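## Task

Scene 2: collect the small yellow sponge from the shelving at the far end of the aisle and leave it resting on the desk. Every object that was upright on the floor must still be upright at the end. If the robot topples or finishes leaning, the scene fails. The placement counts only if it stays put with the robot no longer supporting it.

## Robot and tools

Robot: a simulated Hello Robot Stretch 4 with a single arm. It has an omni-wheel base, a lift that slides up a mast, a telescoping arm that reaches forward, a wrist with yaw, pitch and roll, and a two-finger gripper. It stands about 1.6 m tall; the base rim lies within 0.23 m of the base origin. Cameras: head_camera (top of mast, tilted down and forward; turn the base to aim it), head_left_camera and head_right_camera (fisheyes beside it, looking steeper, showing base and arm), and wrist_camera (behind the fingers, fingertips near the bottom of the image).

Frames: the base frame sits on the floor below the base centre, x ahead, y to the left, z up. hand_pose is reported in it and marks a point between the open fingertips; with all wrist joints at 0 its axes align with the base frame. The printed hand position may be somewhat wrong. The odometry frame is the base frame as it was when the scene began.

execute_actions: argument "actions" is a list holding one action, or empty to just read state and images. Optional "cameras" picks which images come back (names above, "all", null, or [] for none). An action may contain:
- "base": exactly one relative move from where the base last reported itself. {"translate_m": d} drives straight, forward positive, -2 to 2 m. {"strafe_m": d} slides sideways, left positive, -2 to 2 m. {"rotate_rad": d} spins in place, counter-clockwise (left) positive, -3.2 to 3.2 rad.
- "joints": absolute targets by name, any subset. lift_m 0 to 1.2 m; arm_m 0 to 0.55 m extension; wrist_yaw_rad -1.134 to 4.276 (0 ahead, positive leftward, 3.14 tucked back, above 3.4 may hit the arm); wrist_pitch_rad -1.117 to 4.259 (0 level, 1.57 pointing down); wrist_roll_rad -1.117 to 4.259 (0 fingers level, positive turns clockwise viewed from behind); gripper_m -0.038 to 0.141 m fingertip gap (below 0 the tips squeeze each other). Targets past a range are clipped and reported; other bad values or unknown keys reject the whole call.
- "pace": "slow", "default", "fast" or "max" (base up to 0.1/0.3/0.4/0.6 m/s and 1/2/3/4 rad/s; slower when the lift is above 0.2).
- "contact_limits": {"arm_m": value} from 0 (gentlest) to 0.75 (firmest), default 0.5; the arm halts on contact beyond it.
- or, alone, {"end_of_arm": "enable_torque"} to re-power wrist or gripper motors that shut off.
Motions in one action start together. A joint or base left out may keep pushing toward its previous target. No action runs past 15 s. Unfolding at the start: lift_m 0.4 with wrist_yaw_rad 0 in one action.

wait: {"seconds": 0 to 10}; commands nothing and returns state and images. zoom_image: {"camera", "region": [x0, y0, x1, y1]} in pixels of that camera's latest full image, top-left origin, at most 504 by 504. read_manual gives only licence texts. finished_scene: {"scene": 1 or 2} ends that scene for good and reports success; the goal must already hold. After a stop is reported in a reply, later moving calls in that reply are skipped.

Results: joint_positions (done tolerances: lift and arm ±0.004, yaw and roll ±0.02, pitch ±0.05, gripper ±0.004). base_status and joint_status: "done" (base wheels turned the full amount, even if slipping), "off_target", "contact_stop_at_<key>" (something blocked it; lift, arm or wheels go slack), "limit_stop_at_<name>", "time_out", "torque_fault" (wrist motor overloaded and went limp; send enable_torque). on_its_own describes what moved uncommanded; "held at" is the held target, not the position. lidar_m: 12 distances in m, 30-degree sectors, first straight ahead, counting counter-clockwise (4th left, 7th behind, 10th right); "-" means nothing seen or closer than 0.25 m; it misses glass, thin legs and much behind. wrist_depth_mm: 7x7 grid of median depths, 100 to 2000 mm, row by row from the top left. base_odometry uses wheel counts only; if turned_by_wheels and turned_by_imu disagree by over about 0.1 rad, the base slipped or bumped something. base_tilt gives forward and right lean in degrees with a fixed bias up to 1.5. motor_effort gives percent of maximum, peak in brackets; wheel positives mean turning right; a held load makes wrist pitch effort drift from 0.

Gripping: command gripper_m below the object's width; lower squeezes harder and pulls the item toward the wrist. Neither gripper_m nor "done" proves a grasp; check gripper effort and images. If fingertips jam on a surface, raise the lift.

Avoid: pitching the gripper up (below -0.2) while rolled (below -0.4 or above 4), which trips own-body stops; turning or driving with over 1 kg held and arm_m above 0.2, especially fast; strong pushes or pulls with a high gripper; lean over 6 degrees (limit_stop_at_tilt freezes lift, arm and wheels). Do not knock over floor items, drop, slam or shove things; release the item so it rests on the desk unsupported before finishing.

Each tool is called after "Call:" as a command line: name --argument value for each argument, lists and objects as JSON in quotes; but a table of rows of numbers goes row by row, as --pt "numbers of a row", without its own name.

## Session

Call:
execute_actions --actions '[]'

Scene clock: 0.00 s.
base_odometry: x=+0.000 y=+0.000 heading=+0.000 (m, m, rad; odometry frame)
turned_by_wheels: +0.000 (rad since the last result)
turned_by_imu: +0.000 (rad since the last result)
base_tilt: forward=-0.5 right=+0.1 (deg)
lidar_m: 0.89 1.28 0.81 0.72 0.73 0.94 1.97 1.23 1.06 2.94 1.54 0.98
base_status: not commanded
joint_positions: lift_m=+0.269 arm_m=+0.002 wrist_yaw_rad=+3.230 wrist_pitch_rad=+0.006 wrist_roll_rad=+0.007 gripper_m=+0.057
joint_status: not commanded
motor_effort: lift_m=+21 arm_m=-1 wrist_yaw_rad=-3 wrist_pitch_rad=-6 wrist_roll_rad=+0 gripper_m=+1 wheel_0=+1 wheel_1=+0 wheel_2=+0 (%)
hand_pose: x=-0.1217 y=+0.0617 z=+0.4453 quat_wxyz=(-0.044, -0.003, +0.003, +0.999) (m; base frame)
wrist_depth_mm: - - 133 - - 1308 931 / - - 133 - - 1308 931 / - 112 135 - - 1308 931 / 141 138 255 - - 1281 917 / 214 1281 1921 - 1983 1281 917 / 216 1281 1229 1336 200 1255 931 / 218 960 1078 - 1025 991 904
pictures: head_camera, head_left_camera, head_right_camera, wrist_camera
Images, in order (width x height): head_camera 420x560, head_left_camera 420x672, head_right_camera 420x672, wrist_camera 616x392.

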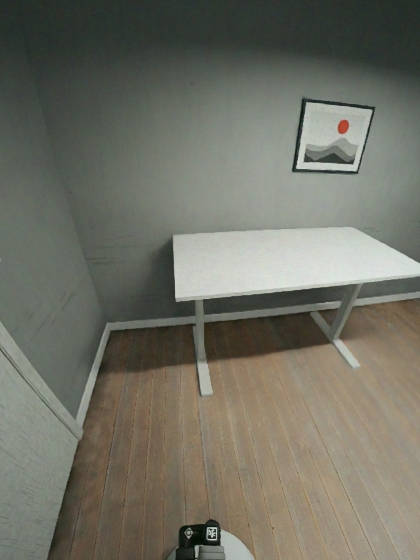

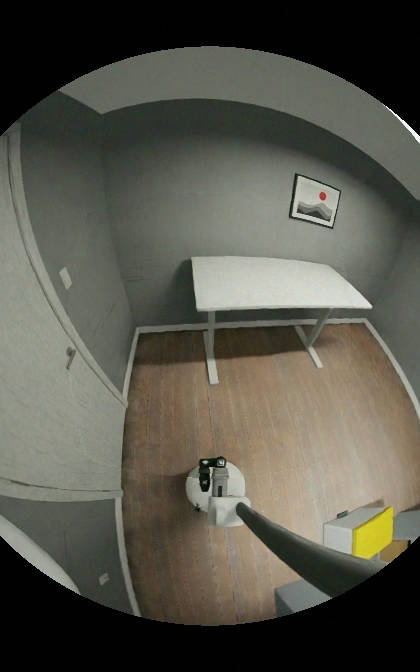

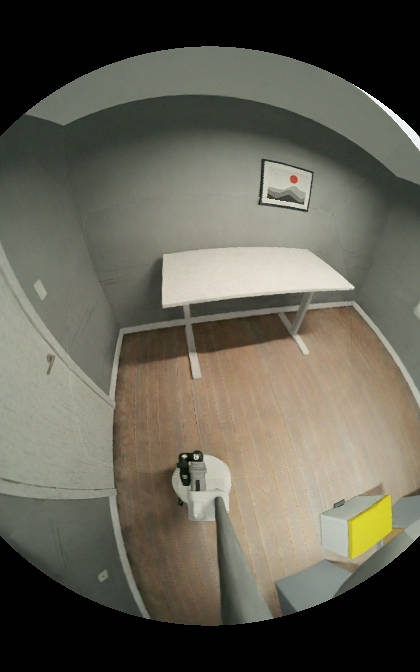

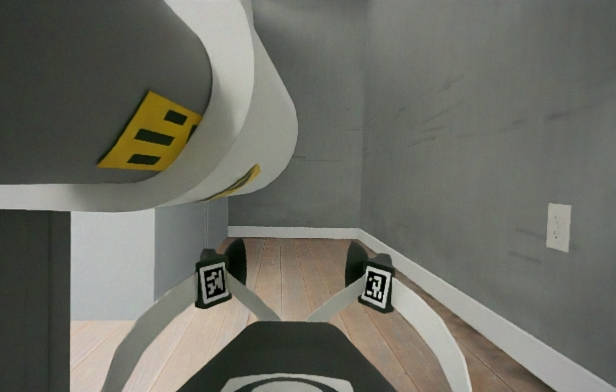

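Call:
execute_actions --actions '[{"base": {"rotate_rad": -2.967}, "joints": {"lift_m": 0.3, "wrist_yaw_rad": 1.57, "gripper_m": 0.0}, "pace": "fast"}]'

Scene clock: 5.87 s.
base_odometry: x=+0.000 y=+0.000 heading=-2.966 (m, m, rad; odometry frame)
turned_by_wheels: -2.966 (rad since the last result)
turned_by_imu: -3.011 (rad since the last result)
base_tilt: forward=-0.5 right=+0.1 (deg)
lidar_m: 1.23 1.14 1.05 2.96 1.26 0.93 0.90 1.01 0.76 0.71 0.77 1.12
base_status: done
joint_positions: lift_m=+0.300 arm_m=+0.002 wrist_yaw_rad=+1.570 wrist_pitch_rad=+0.006 wrist_roll_rad=+0.007 gripper_m=+0.000
joint_status: all done
motor_effort: lift_m=+23(24) arm_m=+0(1) wrist_yaw_rad=-2(10) wrist_pitch_rad=-6(6) wrist_roll_rad=-1(1) gripper_m=-4(4) wheel_0=+4(16) wheel_1=+1(13) wheel_2=+3(15) (%)
hand_pose: x=+0.2611 y=+0.2884 z=+0.4764 quat_wxyz=(+0.707, +0.000, +0.004, +0.707) (m; base frame)
wrist_depth_mm: - - - - - - 1430 / - - - - - - 1464 / - - - - - - 1537 / - - - - - - 1430 / - - - - - 878 759 / 1464 1499 187 194 182 866 768 / 1042 976 1138 - 1008 788 768
pictures: head_camera, head_left_camera, head_right_camera, wrist_camera
Images, in order (width x height): head_camera 420x560, head_left_camera 420x672, head_right_camera 420x672, wrist_camera 616x392.

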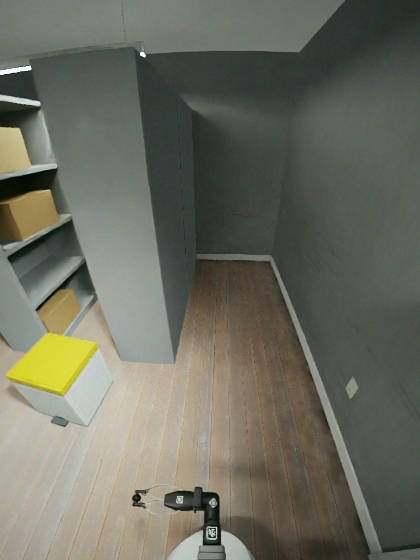

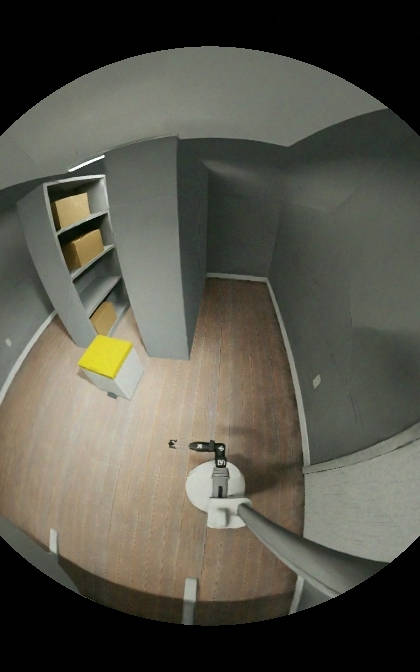

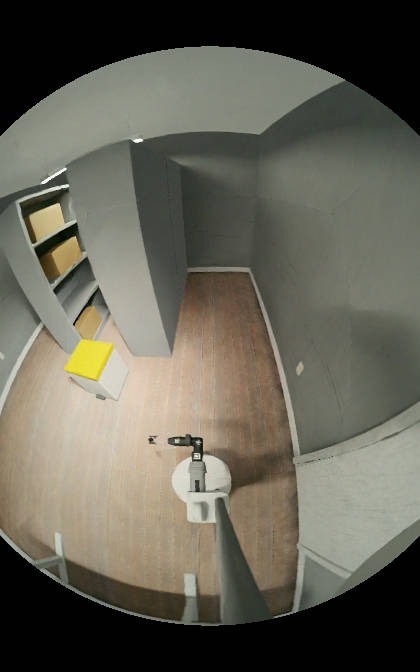

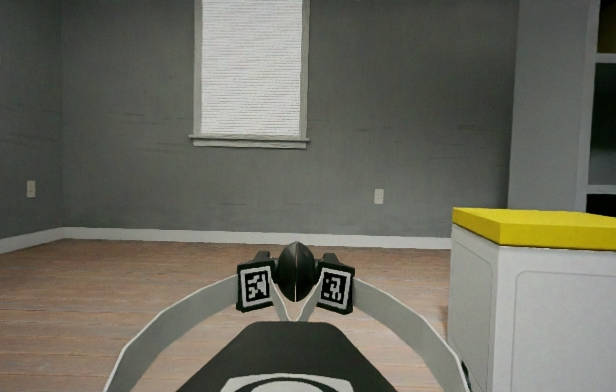

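Call:
zoom_image --camera "head_camera" --region '[0, 280, 240, 520]'

Region (0, 280, 240, 520) of head_camera's 420x560 image, scaled by 2.100, with more detail than that image has.

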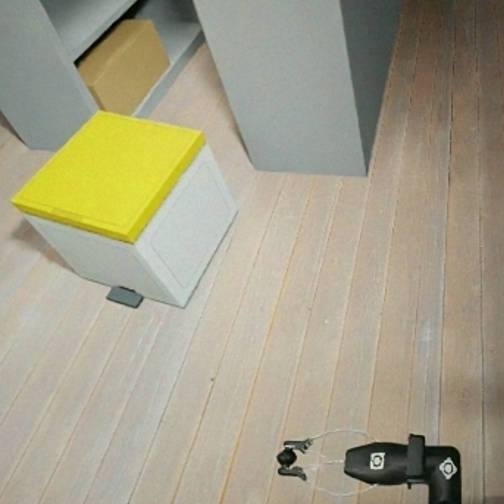

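Call:
execute_actions --actions '[{"base": {"strafe_m": 0.43}, "joints": {"lift_m": 0.03, "arm_m": 0.545, "wrist_yaw_rad": 1.45, "wrist_pitch_rad": 0.3, "gripper_m": 0.12}, "pace": "fast"}]'

Scene clock: 23.13 s.
base_odometry: x=+0.075 y=-0.423 heading=-2.966 (m, m, rad; odometry frame)
turned_by_wheels: +0.000 (rad since the last result)
turned_by_imu: -0.001 (rad since the last result)
base_tilt: forward=-0.4 right=+0.1 (deg)
lidar_m: 1.18 0.77 1.05 2.53 1.26 0.93 0.88 0.91 1.20 1.15 1.24 1.75
base_status: done
joint_positions: lift_m=+0.030 arm_m=+0.544 wrist_yaw_rad=+1.450 wrist_pitch_rad=+0.302 wrist_roll_rad=+0.007 gripper_m=+0.120
joint_status: all done
motor_effort: lift_m=+18(22) arm_m=+6(7) wrist_yaw_rad=-1(4) wrist_pitch_rad=-6(11) wrist_roll_rad=-1(0) gripper_m=+2(3) wheel_0=-2(17) wheel_1=+1(13) wheel_2=+0(3) (%)
hand_pose: x=+0.8348 y=+0.2629 z=+0.1226 quat_wxyz=(+0.740, -0.097, +0.115, +0.655) (m; base frame)
wrist_depth_mm: - 287 287 282 282 279 904 / - 301 298 297 294 293 946 / 1118 317 314 312 310 306 976 / 668 334 332 325 325 324 750 / 480 349 351 347 342 345 521 / 373 349 351 359 357 362 404 / 307 304 324 - 320 322 325
pictures: head_camera, head_left_camera, head_right_camera, wrist_camera
Images, in order (width x height): head_camera 420x560, head_left_camera 420x672, head_right_camera 420x672, wrist_camera 616x392.

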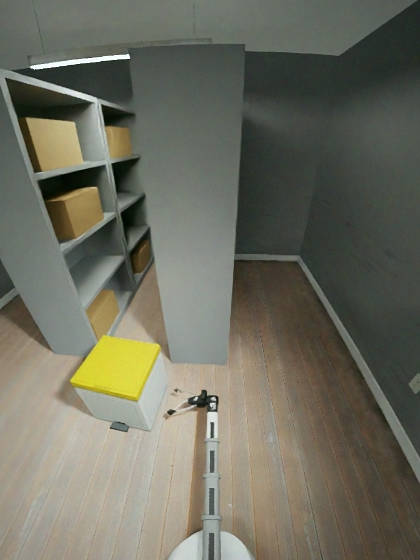

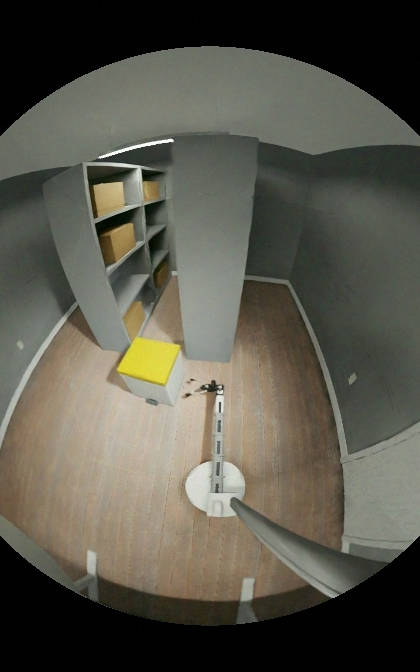

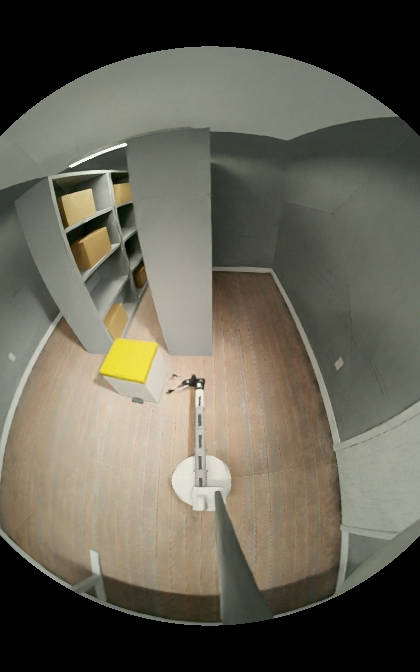

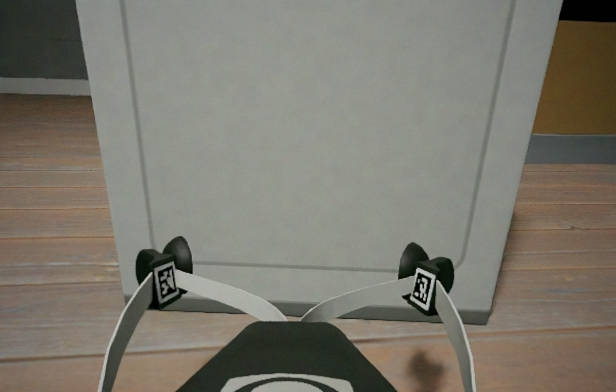

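Call:
execute_actions --actions '[{"base": {"strafe_m": 0.095}, "pace": "fast"}]' --cameras '["wrist_camera", "head_camera"]'

Scene clock: 29.53 s.
base_odometry: x=+0.091 y=-0.517 heading=-2.967 (m, m, rad; odometry frame)
turned_by_wheels: -0.001 (rad since the last result)
turned_by_imu: -0.001 (rad since the last result)
base_tilt: forward=-0.4 right=+0.1 (deg)
lidar_m: 0.99 0.73 1.76 2.44 1.26 0.93 0.86 0.92 1.30 1.24 1.34 1.86
base_status: done
joint_positions: lift_m=+0.030 arm_m=+0.544 wrist_yaw_rad=+1.448 wrist_pitch_rad=+0.303 wrist_roll_rad=+0.007 gripper_m=+0.120
joint_status: not commanded
motor_effort: lift_m=+18(18) arm_m=+6(6) wrist_yaw_rad=+4(4) wrist_pitch_rad=-8(8) wrist_roll_rad=-1(1) gripper_m=+2(2) wheel_0=-9(18) wheel_1=-3(13) wheel_2=+0(0) (%)
hand_pose: x=+0.8353 y=+0.2626 z=+0.1224 quat_wxyz=(+0.741, -0.097, +0.115, +0.654) (m; base frame)
wrist_depth_mm: 203 202 200 200 198 197 197 / 213 211 211 209 208 207 206 / 226 224 221 220 218 218 216 / 242 235 233 232 230 229 228 / 430 245 246 244 239 241 241 / 357 259 259 255 257 254 256 / 304 281 277 - 273 272 278
pictures: head_camera, wrist_camera
Images, in order (width x height): head_camera 420x560, wrist_camera 616x392.

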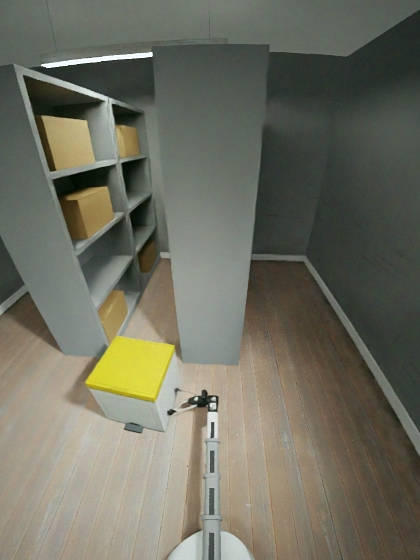

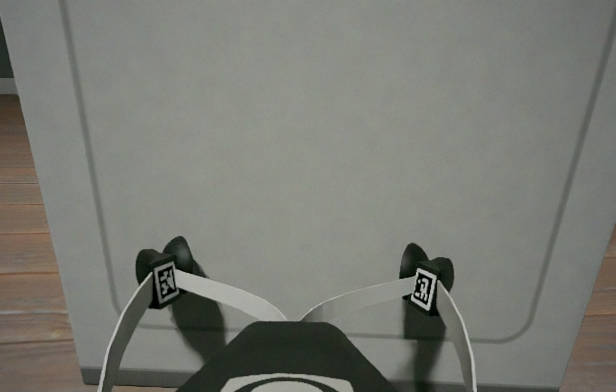

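Call:
execute_actions --actions '[{"base": {"strafe_m": 0.68}, "pace": "default"}]'

Scene clock: 35.10 s.
base_odometry: x=+0.208 y=-1.186 heading=-2.969 (m, m, rad; odometry frame)
turned_by_wheels: -0.002 (rad since the last result)
turned_by_imu: -0.013 (rad since the last result)
base_tilt: forward=-0.4 right=+0.1 (deg)
lidar_m: 1.00 0.74 1.83 1.75 1.84 0.94 0.86 0.90 1.24 1.92 2.03 1.26
base_status: done
joint_positions: lift_m=+0.030 arm_m=+0.544 wrist_yaw_rad=+1.444 wrist_pitch_rad=+0.304 wrist_roll_rad=+0.007 gripper_m=+0.120
joint_status: not commanded
on_its_own: wrist_yaw_rad is at rest, and its effort (+16) is outside its rest range (-13 to +13)
motor_effort: lift_m=+18(18) arm_m=+5(6) wrist_yaw_rad=+16(19) wrist_pitch_rad=-11(13) wrist_roll_rad=-1(0) gripper_m=+3(1) wheel_0=-14(25) wheel_1=-4(7) wheel_2=-5(6) (%)
hand_pose: x=+0.8365 y=+0.2619 z=+0.1220 quat_wxyz=(+0.742, -0.098, +0.116, +0.653) (m; base frame)
wrist_depth_mm: 198 198 198 196 196 196 196 / 210 206 207 206 205 205 205 / 223 217 218 217 216 216 216 / 569 230 229 229 229 228 228 / 449 240 242 243 238 238 240 / 357 252 253 249 256 253 255 / 306 273 270 - 272 272 272
pictures: head_camera, head_left_camera, head_right_camera, wrist_camera
Images, in order (width x height): head_camera 420x560, head_left_camera 420x672, head_right_camera 420x672, wrist_camera 616x392.

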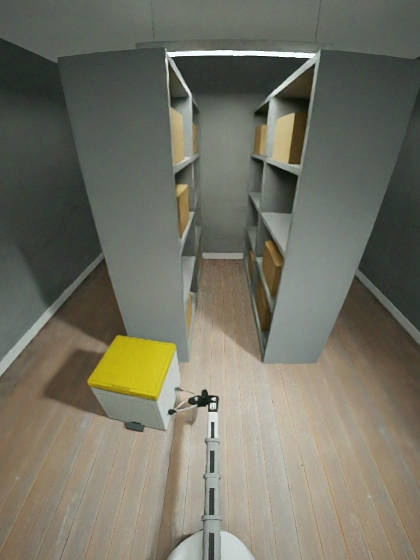

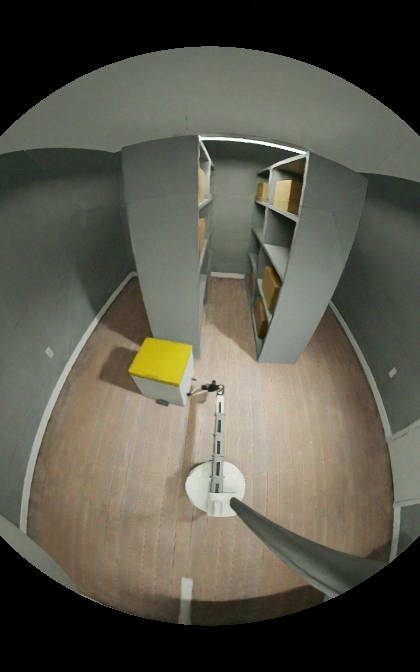

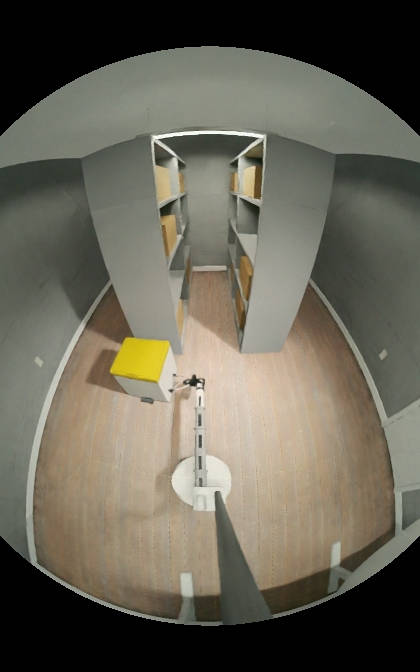

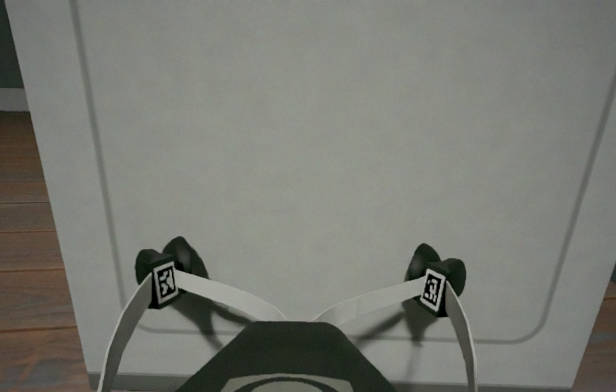

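The bin is clear of the aisle mouth. Next I'll measure how well I'm lined up with the aisle.

Call:
zoom_image --camera "head_camera" --region '[150, 240, 300, 420]'

Call:
zoom_image --camera "head_camera" --region '[150, 380, 300, 560]'

Region (150, 240, 300, 420) of head_camera's 420x560 image, scaled by 2.800, with more detail than that image has.

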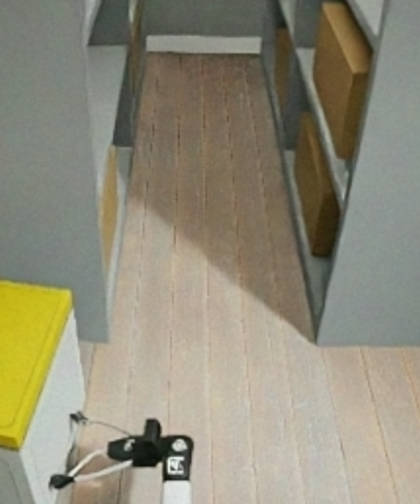

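Region (150, 380, 300, 560) of head_camera's 420x560 image, scaled by 2.800, with more detail than that image has.

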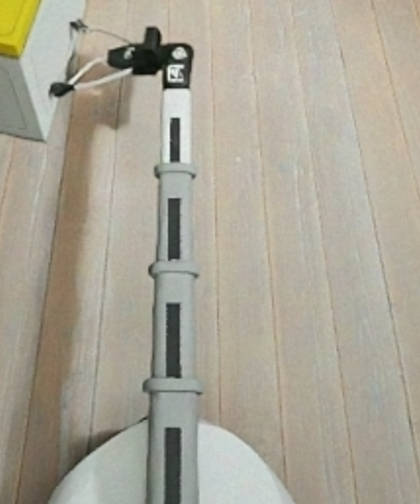

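Call:
execute_actions --actions '[{"base": {"strafe_m": -0.118}, "joints": {"lift_m": 0.2, "wrist_yaw_rad": 0.0}, "pace": "fast"}]' --cameras '["head_camera", "wrist_camera"]'

Call:
zoom_image --camera "head_camera" --region '[140, 240, 290, 420]'

Scene clock: 44.53 s.
base_odometry: x=+0.188 y=-1.070 heading=-2.969 (m, m, rad; odometry frame)
turned_by_wheels: +0.000 (rad since the last result)
turned_by_imu: +0.000 (rad since the last result)
base_tilt: forward=-0.4 right=+0.2 (deg)
lidar_m: 1.22 0.78 1.03 1.87 1.98 0.92 0.88 0.92 1.25 1.81 1.91 1.24
base_status: done
joint_positions: lift_m=+0.200 arm_m=+0.544 wrist_yaw_rad=+0.000 wrist_pitch_rad=+0.302 wrist_roll_rad=+0.007 gripper_m=+0.120
joint_status: all done
motor_effort: lift_m=+23(26) arm_m=+5(6) wrist_yaw_rad=-2(14) wrist_pitch_rad=-6(12) wrist_roll_rad=-1(1) gripper_m=+2(3) wheel_0=+2(14) wheel_1=-1(13) wheel_2=-1(4) (%)
hand_pose: x=+0.9903 y=-0.0874 z=+0.2921 quat_wxyz=(+0.989, +0.003, +0.151, +0.000) (m; base frame)
wrist_depth_mm: 1138 1182 - - 1182 621 394 / 723 1229 1756 - 1255 442 415 / 615 904 1661 - 960 445 433 / 609 904 1160 1182 931 462 459 / 621 778 831 842 788 492 480 / 585 591 597 627 609 512 512 / 525 517 549 - 544 535 539
pictures: head_camera, wrist_camera
Images, in order (width x height): head_camera 420x560, wrist_camera 616x392.

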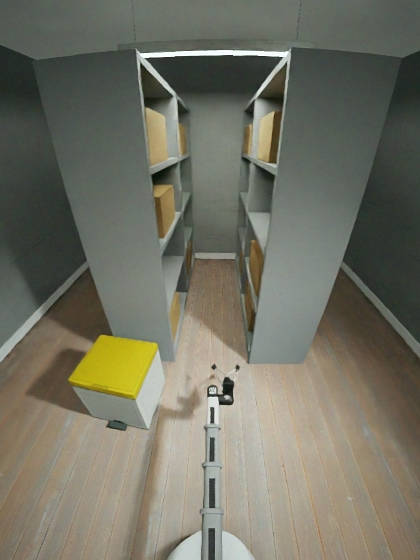

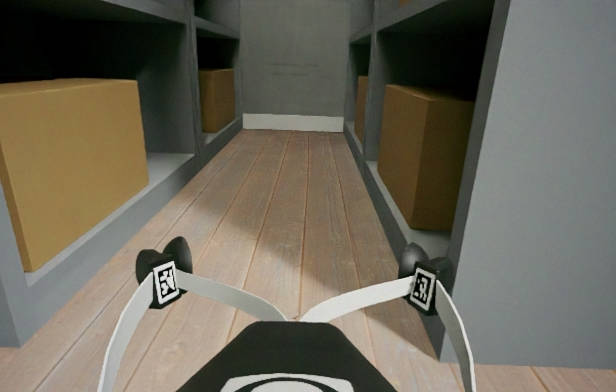

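Region (140, 240, 290, 420) of head_camera's 420x560 image, scaled by 2.800, with more detail than that image has.

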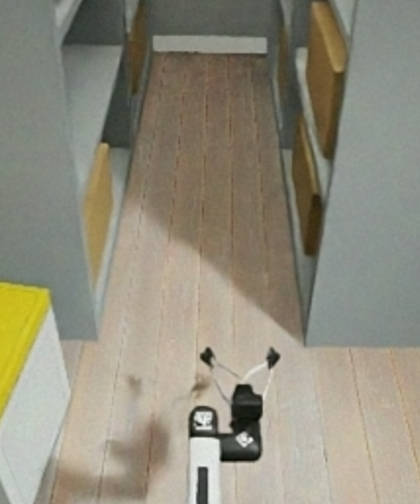

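Call:
execute_actions --actions '[{"base": {"translate_m": 1.75}, "joints": {"arm_m": 0.004}, "pace": "max"}]'

Scene clock: 50.57 s.
base_odometry: x=-1.536 y=-1.371 heading=-2.969 (m, m, rad; odometry frame)
turned_by_wheels: +0.000 (rad since the last result)
turned_by_imu: +0.007 (rad since the last result)
base_tilt: forward=-0.4 right=+0.2 (deg)
lidar_m: 1.04 0.40 0.29 0.27 0.30 0.42 3.48 0.42 0.31 0.29 0.31 0.45
base_status: done
joint_positions: lift_m=+0.200 arm_m=+0.005 wrist_yaw_rad=+0.000 wrist_pitch_rad=+0.302 wrist_roll_rad=+0.007 gripper_m=+0.120
joint_status: all done
motor_effort: lift_m=+23(23) arm_m=-6(8) wrist_yaw_rad=-1(2) wrist_pitch_rad=-7(7) wrist_roll_rad=-1(0) gripper_m=+1(1) wheel_0=+3(11) wheel_1=+2(9) wheel_2=+1(20) (%)
hand_pose: x=+0.4514 y=-0.0874 z=+0.2921 quat_wxyz=(+0.989, +0.003, +0.151, -0.001) (m; base frame)
wrist_depth_mm: 976 960 1008 1008 960 946 878 / 768 991 1042 1042 1025 991 976 / 564 842 1098 1098 1078 549 421 / 569 842 1138 1118 1060 535 379 / 580 715 854 866 809 535 377 / 564 591 597 640 609 488 373 / 508 525 554 - 554 459 368
pictures: head_camera, head_left_camera, head_right_camera, wrist_camera
Images, in order (width x height): head_camera 420x560, head_left_camera 420x672, head_right_camera 420x672, wrist_camera 616x392.

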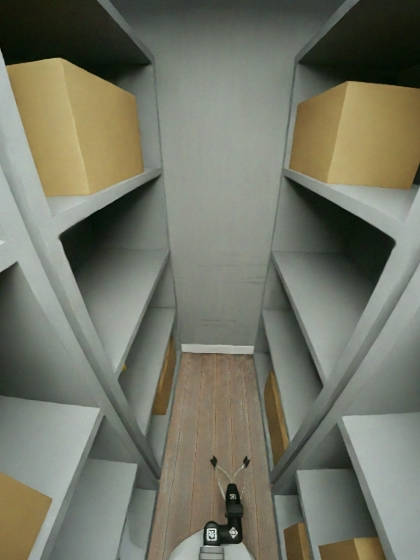

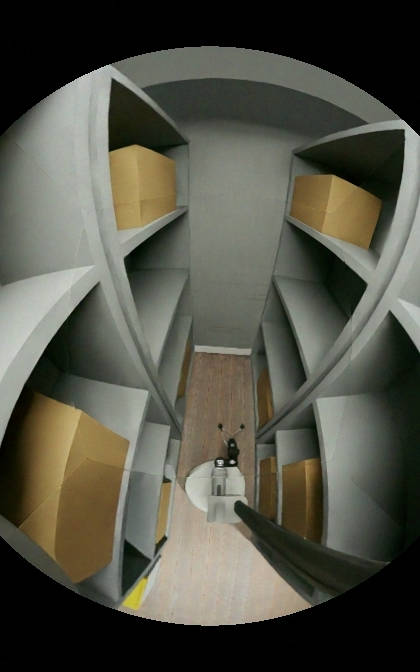

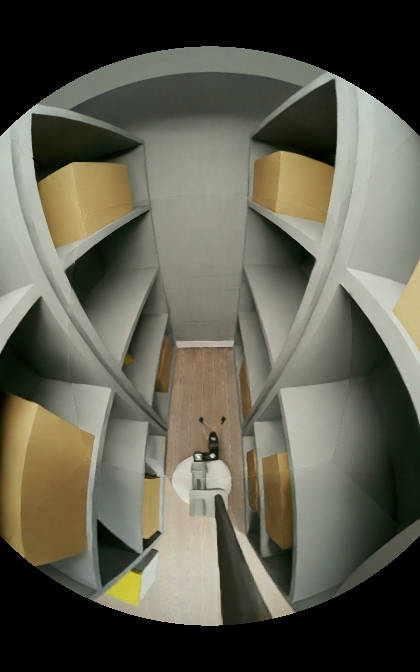

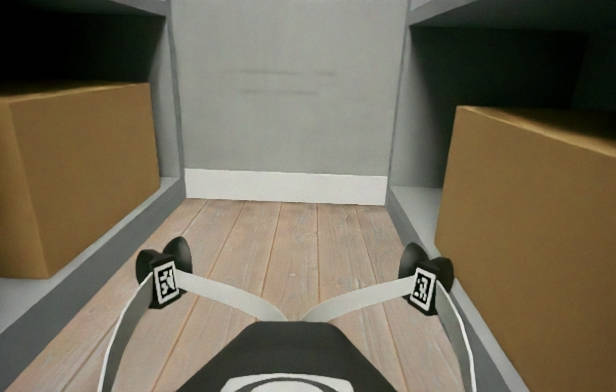

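Call:
zoom_image --camera "head_camera" --region '[90, 290, 290, 500]'

Call:
zoom_image --camera "head_right_camera" --region '[90, 300, 200, 440]'

Region (90, 290, 290, 500) of head_camera's 420x560 image, scaled by 2.400, with more detail than that image has; it fills the left 480 columns of this view, and the rest is white.

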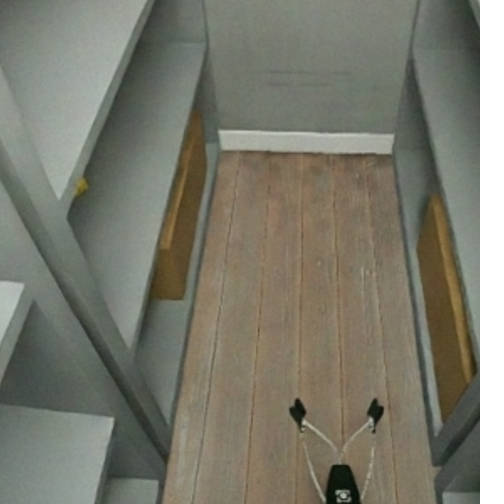

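Region (90, 300, 200, 440) of head_right_camera's 420x672 image, scaled by 3.600, with more detail than that image has; it fills the left 396 columns of this view, and the rest is white.

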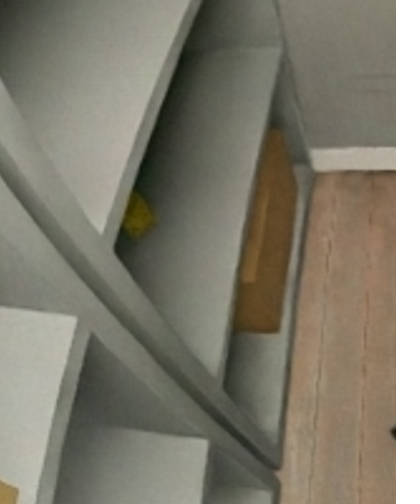

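Call:
execute_actions --actions '[{"base": {"translate_m": 0.645}, "joints": {"lift_m": 0.56, "wrist_pitch_rad": 0.4, "gripper_m": 0.135}, "pace": "max"}]'

Scene clock: 60.13 s.
base_odometry: x=-2.171 y=-1.483 heading=-2.968 (m, m, rad; odometry frame)
turned_by_wheels: +0.000 (rad since the last result)
turned_by_imu: +0.003 (rad since the last result)
base_tilt: forward=-0.4 right=+0.1 (deg)
lidar_m: 0.67 0.37 0.28 0.27 0.28 0.40 1.17 0.44 0.31 0.30 0.33 0.45
base_status: done
joint_positions: lift_m=+0.560 arm_m=+0.005 wrist_yaw_rad=+0.000 wrist_pitch_rad=+0.402 wrist_roll_rad=+0.007 gripper_m=+0.135
joint_status: all done
motor_effort: lift_m=+22(24) arm_m=-6(6) wrist_yaw_rad=-2(2) wrist_pitch_rad=-6(2) wrist_roll_rad=-1(1) gripper_m=-2(4) wheel_0=+5(14) wheel_1=+1(7) wheel_2=-1(19) (%)
hand_pose: x=+0.4414 y=-0.0874 z=+0.6251 quat_wxyz=(+0.980, +0.003, +0.200, -0.001) (m; base frame)
wrist_depth_mm: 410 410 404 402 402 397 377 / 436 433 433 430 427 427 387 / 466 466 459 459 455 452 402 / 496 496 496 492 488 477 424 / 517 521 535 530 521 496 427 / 535 574 569 554 569 508 373 / 569 634 621 - 627 554 539
pictures: head_camera, head_left_camera, head_right_camera, wrist_camera
Images, in order (width x height): head_camera 420x560, head_left_camera 420x672, head_right_camera 420x672, wrist_camera 616x392.

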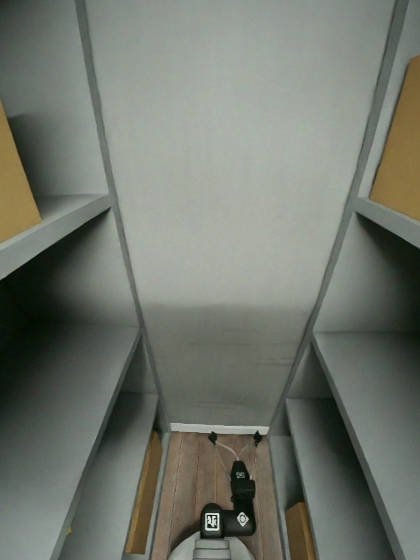

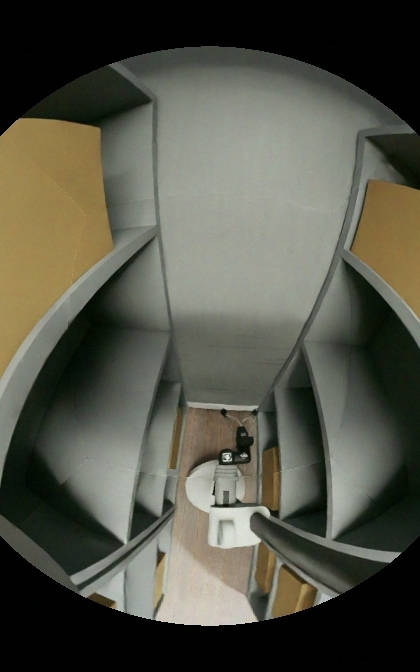

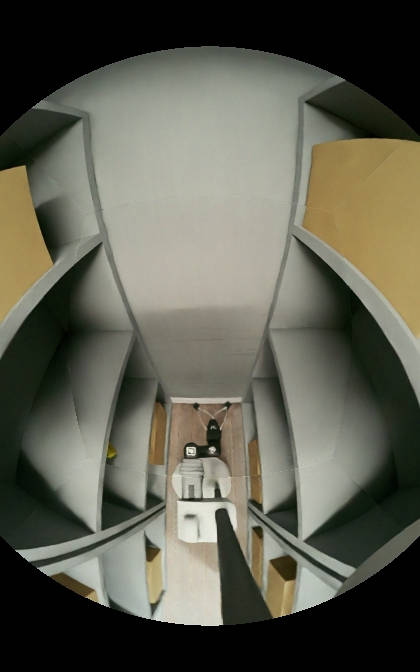

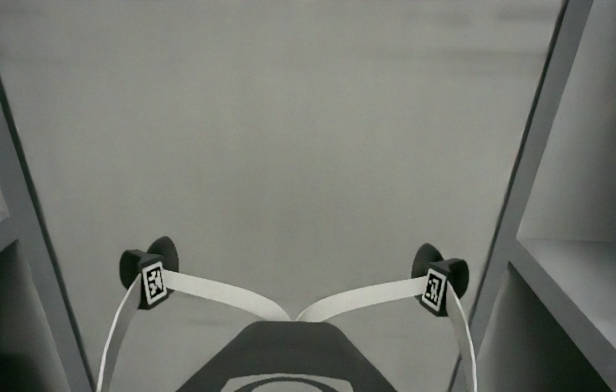

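Call:
execute_actions --actions '[{"base": {"rotate_rad": 1.546}, "pace": "fast"}]' --cameras '["head_camera", "wrist_camera"]'

Scene clock: 63.97 s.
base_odometry: x=-2.172 y=-1.483 heading=-1.423 (m, m, rad; odometry frame)
turned_by_wheels: +1.545 (rad since the last result)
turned_by_imu: +1.568 (rad since the last result)
base_tilt: forward=-0.5 right=+0.1 (deg)
lidar_m: 0.25 0.28 0.38 1.09 0.46 0.34 0.31 0.34 0.45 0.67 0.39 0.28
base_status: done
joint_positions: lift_m=+0.560 arm_m=+0.005 wrist_yaw_rad=+0.000 wrist_pitch_rad=+0.402 wrist_roll_rad=+0.007 gripper_m=+0.135
joint_status: not commanded
motor_effort: lift_m=+22(22) arm_m=-6(6) wrist_yaw_rad=-3(3) wrist_pitch_rad=-6(6) wrist_roll_rad=-1(0) gripper_m=+2(5) wheel_0=-6(14) wheel_1=-1(6) wheel_2=-3(14) (%)
hand_pose: x=+0.4414 y=-0.0874 z=+0.6252 quat_wxyz=(+0.980, +0.003, +0.200, -0.001) (m; base frame)
wrist_depth_mm: 407 442 442 442 442 445 442 / 410 469 466 469 473 473 477 / 410 504 500 504 500 508 504 / 418 512 525 517 525 521 535 / 382 377 399 389 334 421 427 / 317 300 303 289 300 324 343 / 268 271 282 - 282 282 285
pictures: head_camera, wrist_camera
Images, in order (width x height): head_camera 420x560, wrist_camera 616x392.

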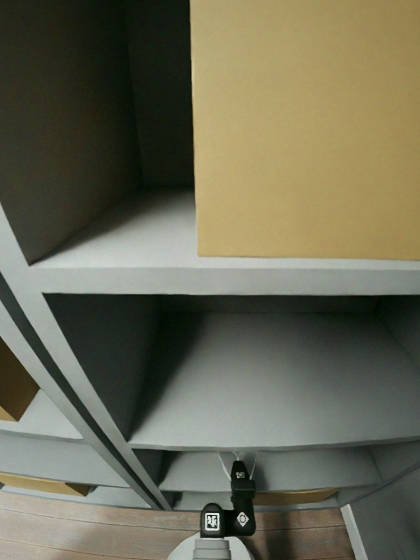

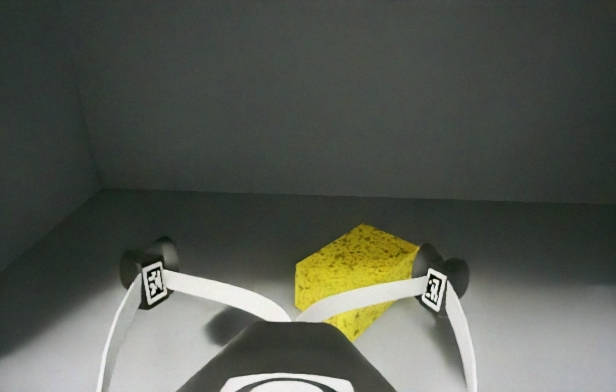

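Call:
zoom_image --camera "wrist_camera" --region '[240, 190, 500, 392]'

Region (240, 190, 500, 392) of wrist_camera's 616x392 image, scaled by 1.938.

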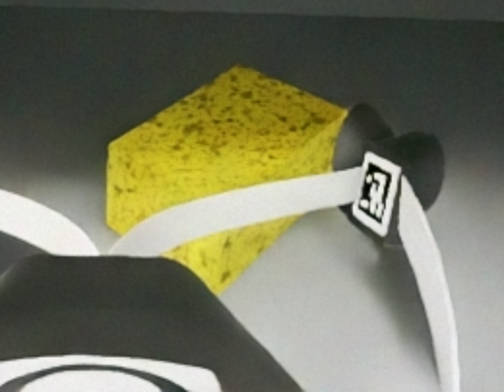

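Call:
execute_actions --actions '[{"base": {"strafe_m": -0.291}, "joints": {"arm_m": 0.11, "wrist_yaw_rad": 0.84, "gripper_m": 0.141}, "pace": "fast"}]' --cameras '["head_camera", "wrist_camera"]'

Scene clock: 90.93 s.
base_odometry: x=-2.459 y=-1.525 heading=-1.423 (m, m, rad; odometry frame)
turned_by_wheels: +0.000 (rad since the last result)
turned_by_imu: +0.000 (rad since the last result)
base_tilt: forward=-0.4 right=+0.1 (deg)
lidar_m: 0.25 0.27 0.39 1.10 0.44 0.33 0.31 0.34 0.39 0.36 0.38 0.27
base_status: done
joint_positions: lift_m=+0.560 arm_m=+0.109 wrist_yaw_rad=+0.840 wrist_pitch_rad=+0.402 wrist_roll_rad=+0.007 gripper_m=+0.141
joint_status: all done
motor_effort: lift_m=+22(22) arm_m=+6(6) wrist_yaw_rad=-2(4) wrist_pitch_rad=-6(6) wrist_roll_rad=-1(1) gripper_m=+0(2) wheel_0=+3(13) wheel_1=+0(15) wheel_2=+0(3) (%)
hand_pose: x=+0.5221 y=+0.1393 z=+0.6252 quat_wxyz=(+0.895, -0.078, +0.184, +0.399) (m; base frame)
wrist_depth_mm: 379 433 504 462 375 315 278 / 397 452 530 492 394 327 285 / 413 480 564 525 410 340 294 / 430 484 517 508 430 355 306 / 389 359 402 407 410 355 319 / 319 300 252 172 304 322 324 / 267 265 281 - 279 281 283
pictures: head_camera, wrist_camera
Images, in order (width x height): head_camera 420x560, wrist_camera 616x392.

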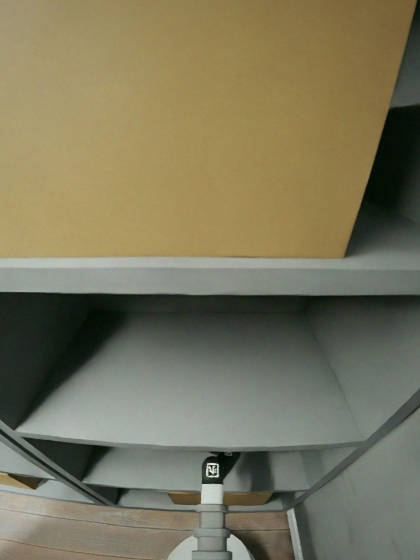

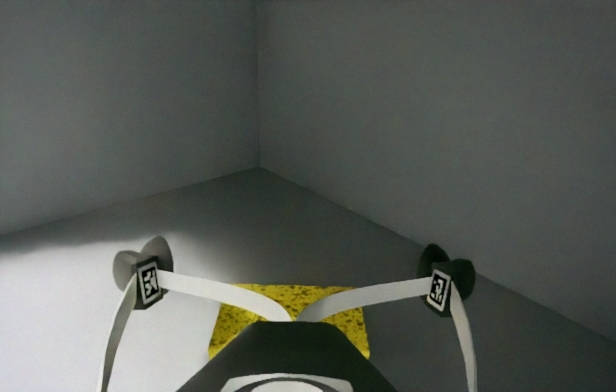

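Call:
zoom_image --camera "wrist_camera" --region '[100, 210, 500, 392]'

Region (100, 210, 500, 392) of wrist_camera's 616x392 image, scaled by 1.260; it fills the top 229 rows of this view, and the rest is white.

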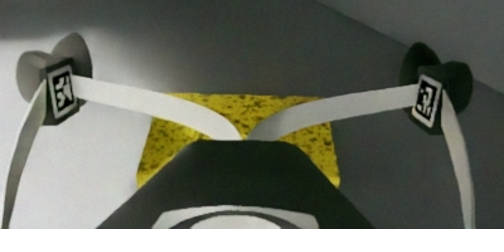

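Call:
execute_actions --actions '[{"joints": {"lift_m": 0.491, "gripper_m": 0.12, "arm_m": 0.112}, "pace": "default"}]' --cameras '["wrist_camera"]'

Scene clock: 96.87 s.
base_odometry: x=-2.459 y=-1.525 heading=-1.423 (m, m, rad; odometry frame)
turned_by_wheels: +0.000 (rad since the last result)
turned_by_imu: +0.000 (rad since the last result)
base_tilt: forward=-0.4 right=+0.2 (deg)
lidar_m: 0.25 0.28 0.39 1.10 0.45 0.32 0.32 0.33 0.40 0.38 0.36 0.26
base_status: not commanded
joint_positions: lift_m=+0.491 arm_m=+0.111 wrist_yaw_rad=+0.840 wrist_pitch_rad=+0.402 wrist_roll_rad=+0.007 gripper_m=+0.120
joint_status: all done
motor_effort: lift_m=+17(24) arm_m=+6(6) wrist_yaw_rad=-3(2) wrist_pitch_rad=-5(6) wrist_roll_rad=-1(1) gripper_m=+3(1) wheel_0=+3(3) wheel_1=+0(1) wheel_2=+0(0) (%)
hand_pose: x=+0.5241 y=+0.1393 z=+0.5566 quat_wxyz=(+0.895, -0.078, +0.184, +0.399) (m; base frame)
wrist_depth_mm: 377 436 500 462 373 312 276 / 394 449 535 484 389 325 285 / 413 462 525 496 407 338 296 / 355 359 366 370 377 343 306 / 273 276 212 206 230 293 296 / 224 211 211 207 213 235 238 / 189 187 197 - 196 196 199
pictures: wrist_camera
Images, in order (width x height): wrist_camera 616x392.

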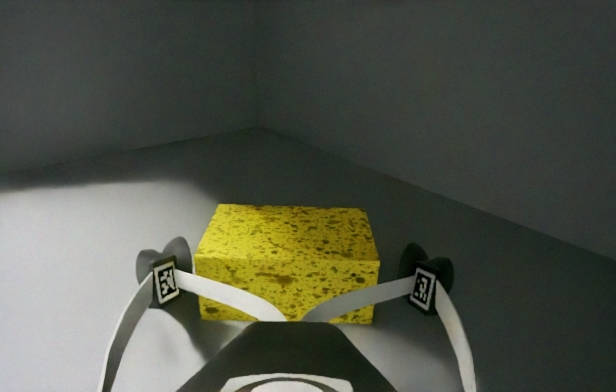

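Call:
execute_actions --actions '[{"joints": {"gripper_m": 0.058}}]' --cameras '["wrist_camera"]'

Scene clock: 99.57 s.
base_odometry: x=-2.459 y=-1.525 heading=-1.423 (m, m, rad; odometry frame)
turned_by_wheels: +0.000 (rad since the last result)
turned_by_imu: +0.000 (rad since the last result)
base_tilt: forward=-0.5 right=+0.1 (deg)
lidar_m: 0.25 0.28 0.38 1.11 0.47 0.34 0.30 0.34 0.40 0.38 0.39 0.26
base_status: not commanded
joint_positions: lift_m=+0.491 arm_m=+0.111 wrist_yaw_rad=+0.840 wrist_pitch_rad=+0.402 wrist_roll_rad=+0.007 gripper_m=+0.058
joint_status: all done
motor_effort: lift_m=+17(18) arm_m=+6(6) wrist_yaw_rad=-2(1) wrist_pitch_rad=-5(6) wrist_roll_rad=-1(1) gripper_m=-12(13) wheel_0=+3(3) wheel_1=-1(0) wheel_2=+0(0) (%)
hand_pose: x=+0.5241 y=+0.1393 z=+0.5566 quat_wxyz=(+0.895, -0.078, +0.184, +0.399) (m; base frame)
wrist_depth_mm: 382 433 504 462 370 312 276 / 394 455 525 488 389 324 285 / 415 466 517 496 410 338 294 / 353 359 368 373 379 343 306 / 273 277 204 198 213 293 297 / 224 186 196 198 196 227 239 / 189 185 197 - 196 193 199
pictures: wrist_camera
Images, in order (width x height): wrist_camera 616x392.

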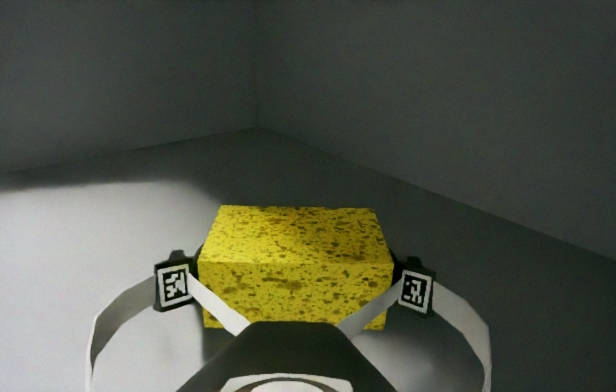

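Call:
execute_actions --actions '[{"base": {"translate_m": -0.028}, "joints": {"lift_m": 0.545, "arm_m": 0.004}, "pace": "fast"}]' --cameras '["head_camera", "wrist_camera", "head_left_camera"]'

Scene clock: 101.73 s.
base_odometry: x=-2.463 y=-1.498 heading=-1.423 (m, m, rad; odometry frame)
turned_by_wheels: +0.000 (rad since the last result)
turned_by_imu: -0.001 (rad since the last result)
base_tilt: forward=-0.4 right=+0.1 (deg)
lidar_m: 0.28 0.31 0.43 1.21 0.44 0.30 0.29 0.30 0.40 0.37 0.40 0.30
base_status: done
joint_positions: lift_m=+0.545 arm_m=+0.005 wrist_yaw_rad=+0.840 wrist_pitch_rad=+0.402 wrist_roll_rad=+0.007 gripper_m=+0.058
joint_status: all done
motor_effort: lift_m=+23(27) arm_m=-6(5) wrist_yaw_rad=-2(3) wrist_pitch_rad=-6(5) wrist_roll_rad=-1(0) gripper_m=-10(12) wheel_0=-4(8) wheel_1=-2(8) wheel_2=+1(16) (%)
hand_pose: x=+0.4183 y=+0.1393 z=+0.6101 quat_wxyz=(+0.895, -0.078, +0.184, +0.399) (m; base frame)
wrist_depth_mm: 382 433 500 591 521 436 379 / 394 452 530 615 539 455 394 / 415 477 564 647 569 469 407 / 436 469 492 496 508 477 421 / 404 373 204 198 211 392 399 / 960 186 195 199 196 304 317 / 842 254 263 - 262 260 267
pictures: head_camera, head_left_camera, wrist_camera
Images, in order (width x height): head_camera 420x560, head_left_camera 420x672, wrist_camera 616x392.

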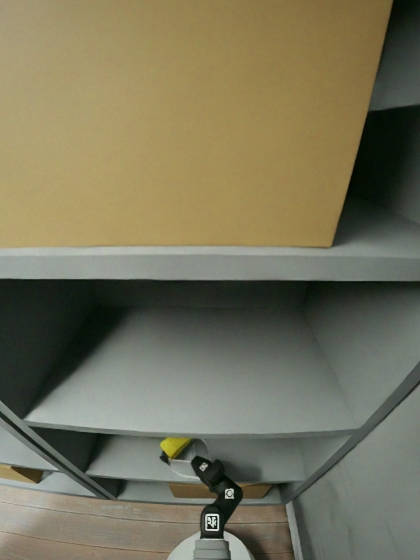

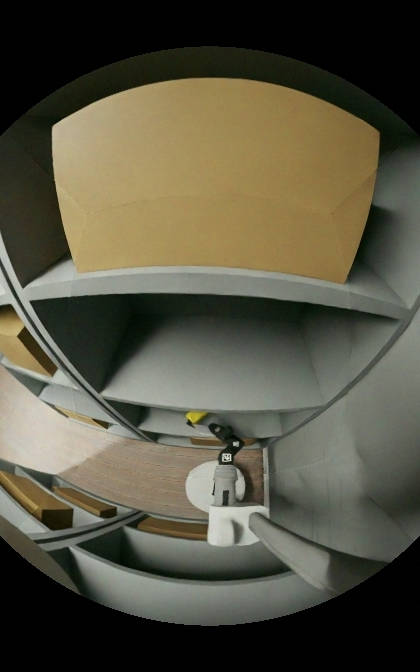

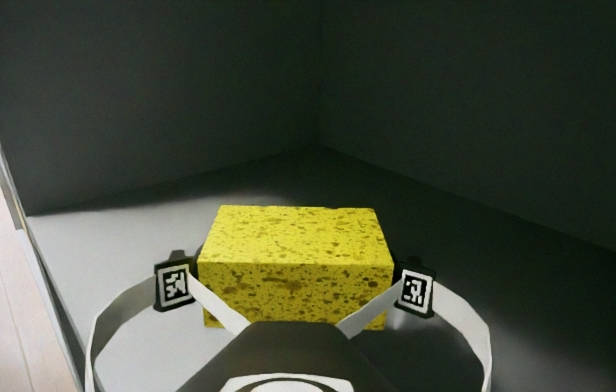

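Call:
execute_actions --actions '[{"base": {"rotate_rad": 1.571}, "joints": {"wrist_yaw_rad": 0.3}, "pace": "fast"}]' --cameras '["head_camera", "wrist_camera"]'

Call:
zoom_image --camera "head_camera" --region '[110, 300, 310, 560]'

Scene clock: 106.93 s.
base_odometry: x=-2.463 y=-1.498 heading=+0.147 (m, m, rad; odometry frame)
turned_by_wheels: +1.570 (rad since the last result)
turned_by_imu: +1.593 (rad since the last result)
base_tilt: forward=-0.4 right=+0.1 (deg)
lidar_m: 1.16 0.43 0.30 0.28 0.29 0.39 0.39 0.40 0.30 0.28 0.30 0.42
base_status: done
joint_positions: lift_m=+0.545 arm_m=+0.005 wrist_yaw_rad=+0.300 wrist_pitch_rad=+0.402 wrist_roll_rad=+0.007 gripper_m=+0.058
joint_status: all done
motor_effort: lift_m=+23(23) arm_m=-6(6) wrist_yaw_rad=-3(8) wrist_pitch_rad=-6(6) wrist_roll_rad=-1(0) gripper_m=-14(13) wheel_0=-5(14) wheel_1=-3(11) wheel_2=-3(17) (%)
hand_pose: x=+0.4554 y=-0.0050 z=+0.6101 quat_wxyz=(+0.969, -0.026, +0.198, +0.146) (m; base frame)
wrist_depth_mm: 373 574 707 - - - 904 / 379 615 741 - - - 960 / 394 640 788 - - - 778 / 413 544 904 1366 1756 1537 759 / 410 691 204 198 212 1182 741 / 424 185 196 198 196 854 699 / 459 750 798 - 917 842 759
pictures: head_camera, wrist_camera
Images, in order (width x height): head_camera 420x560, wrist_camera 616x392.

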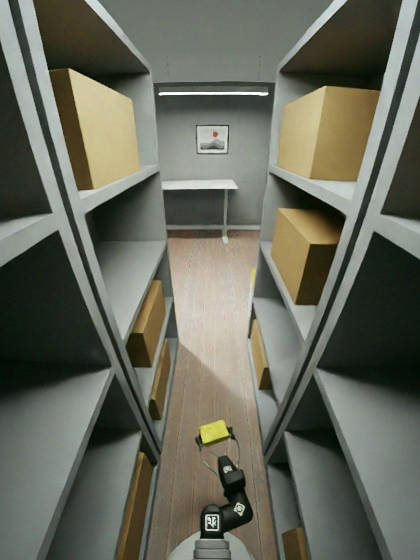

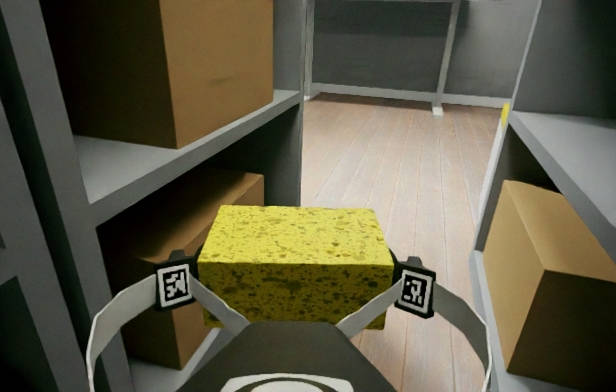

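Region (110, 300, 310, 560) of head_camera's 420x560 image, scaled by 1.938, with more detail than that image has; it fills the left 388 columns of this view, and the rest is white.

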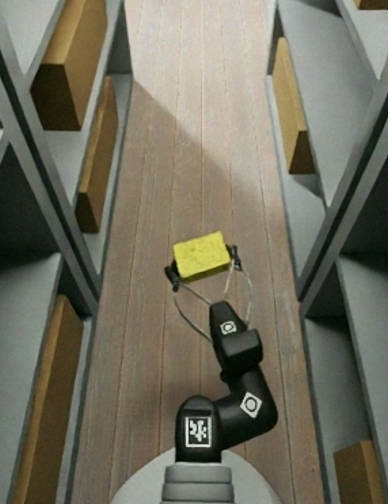

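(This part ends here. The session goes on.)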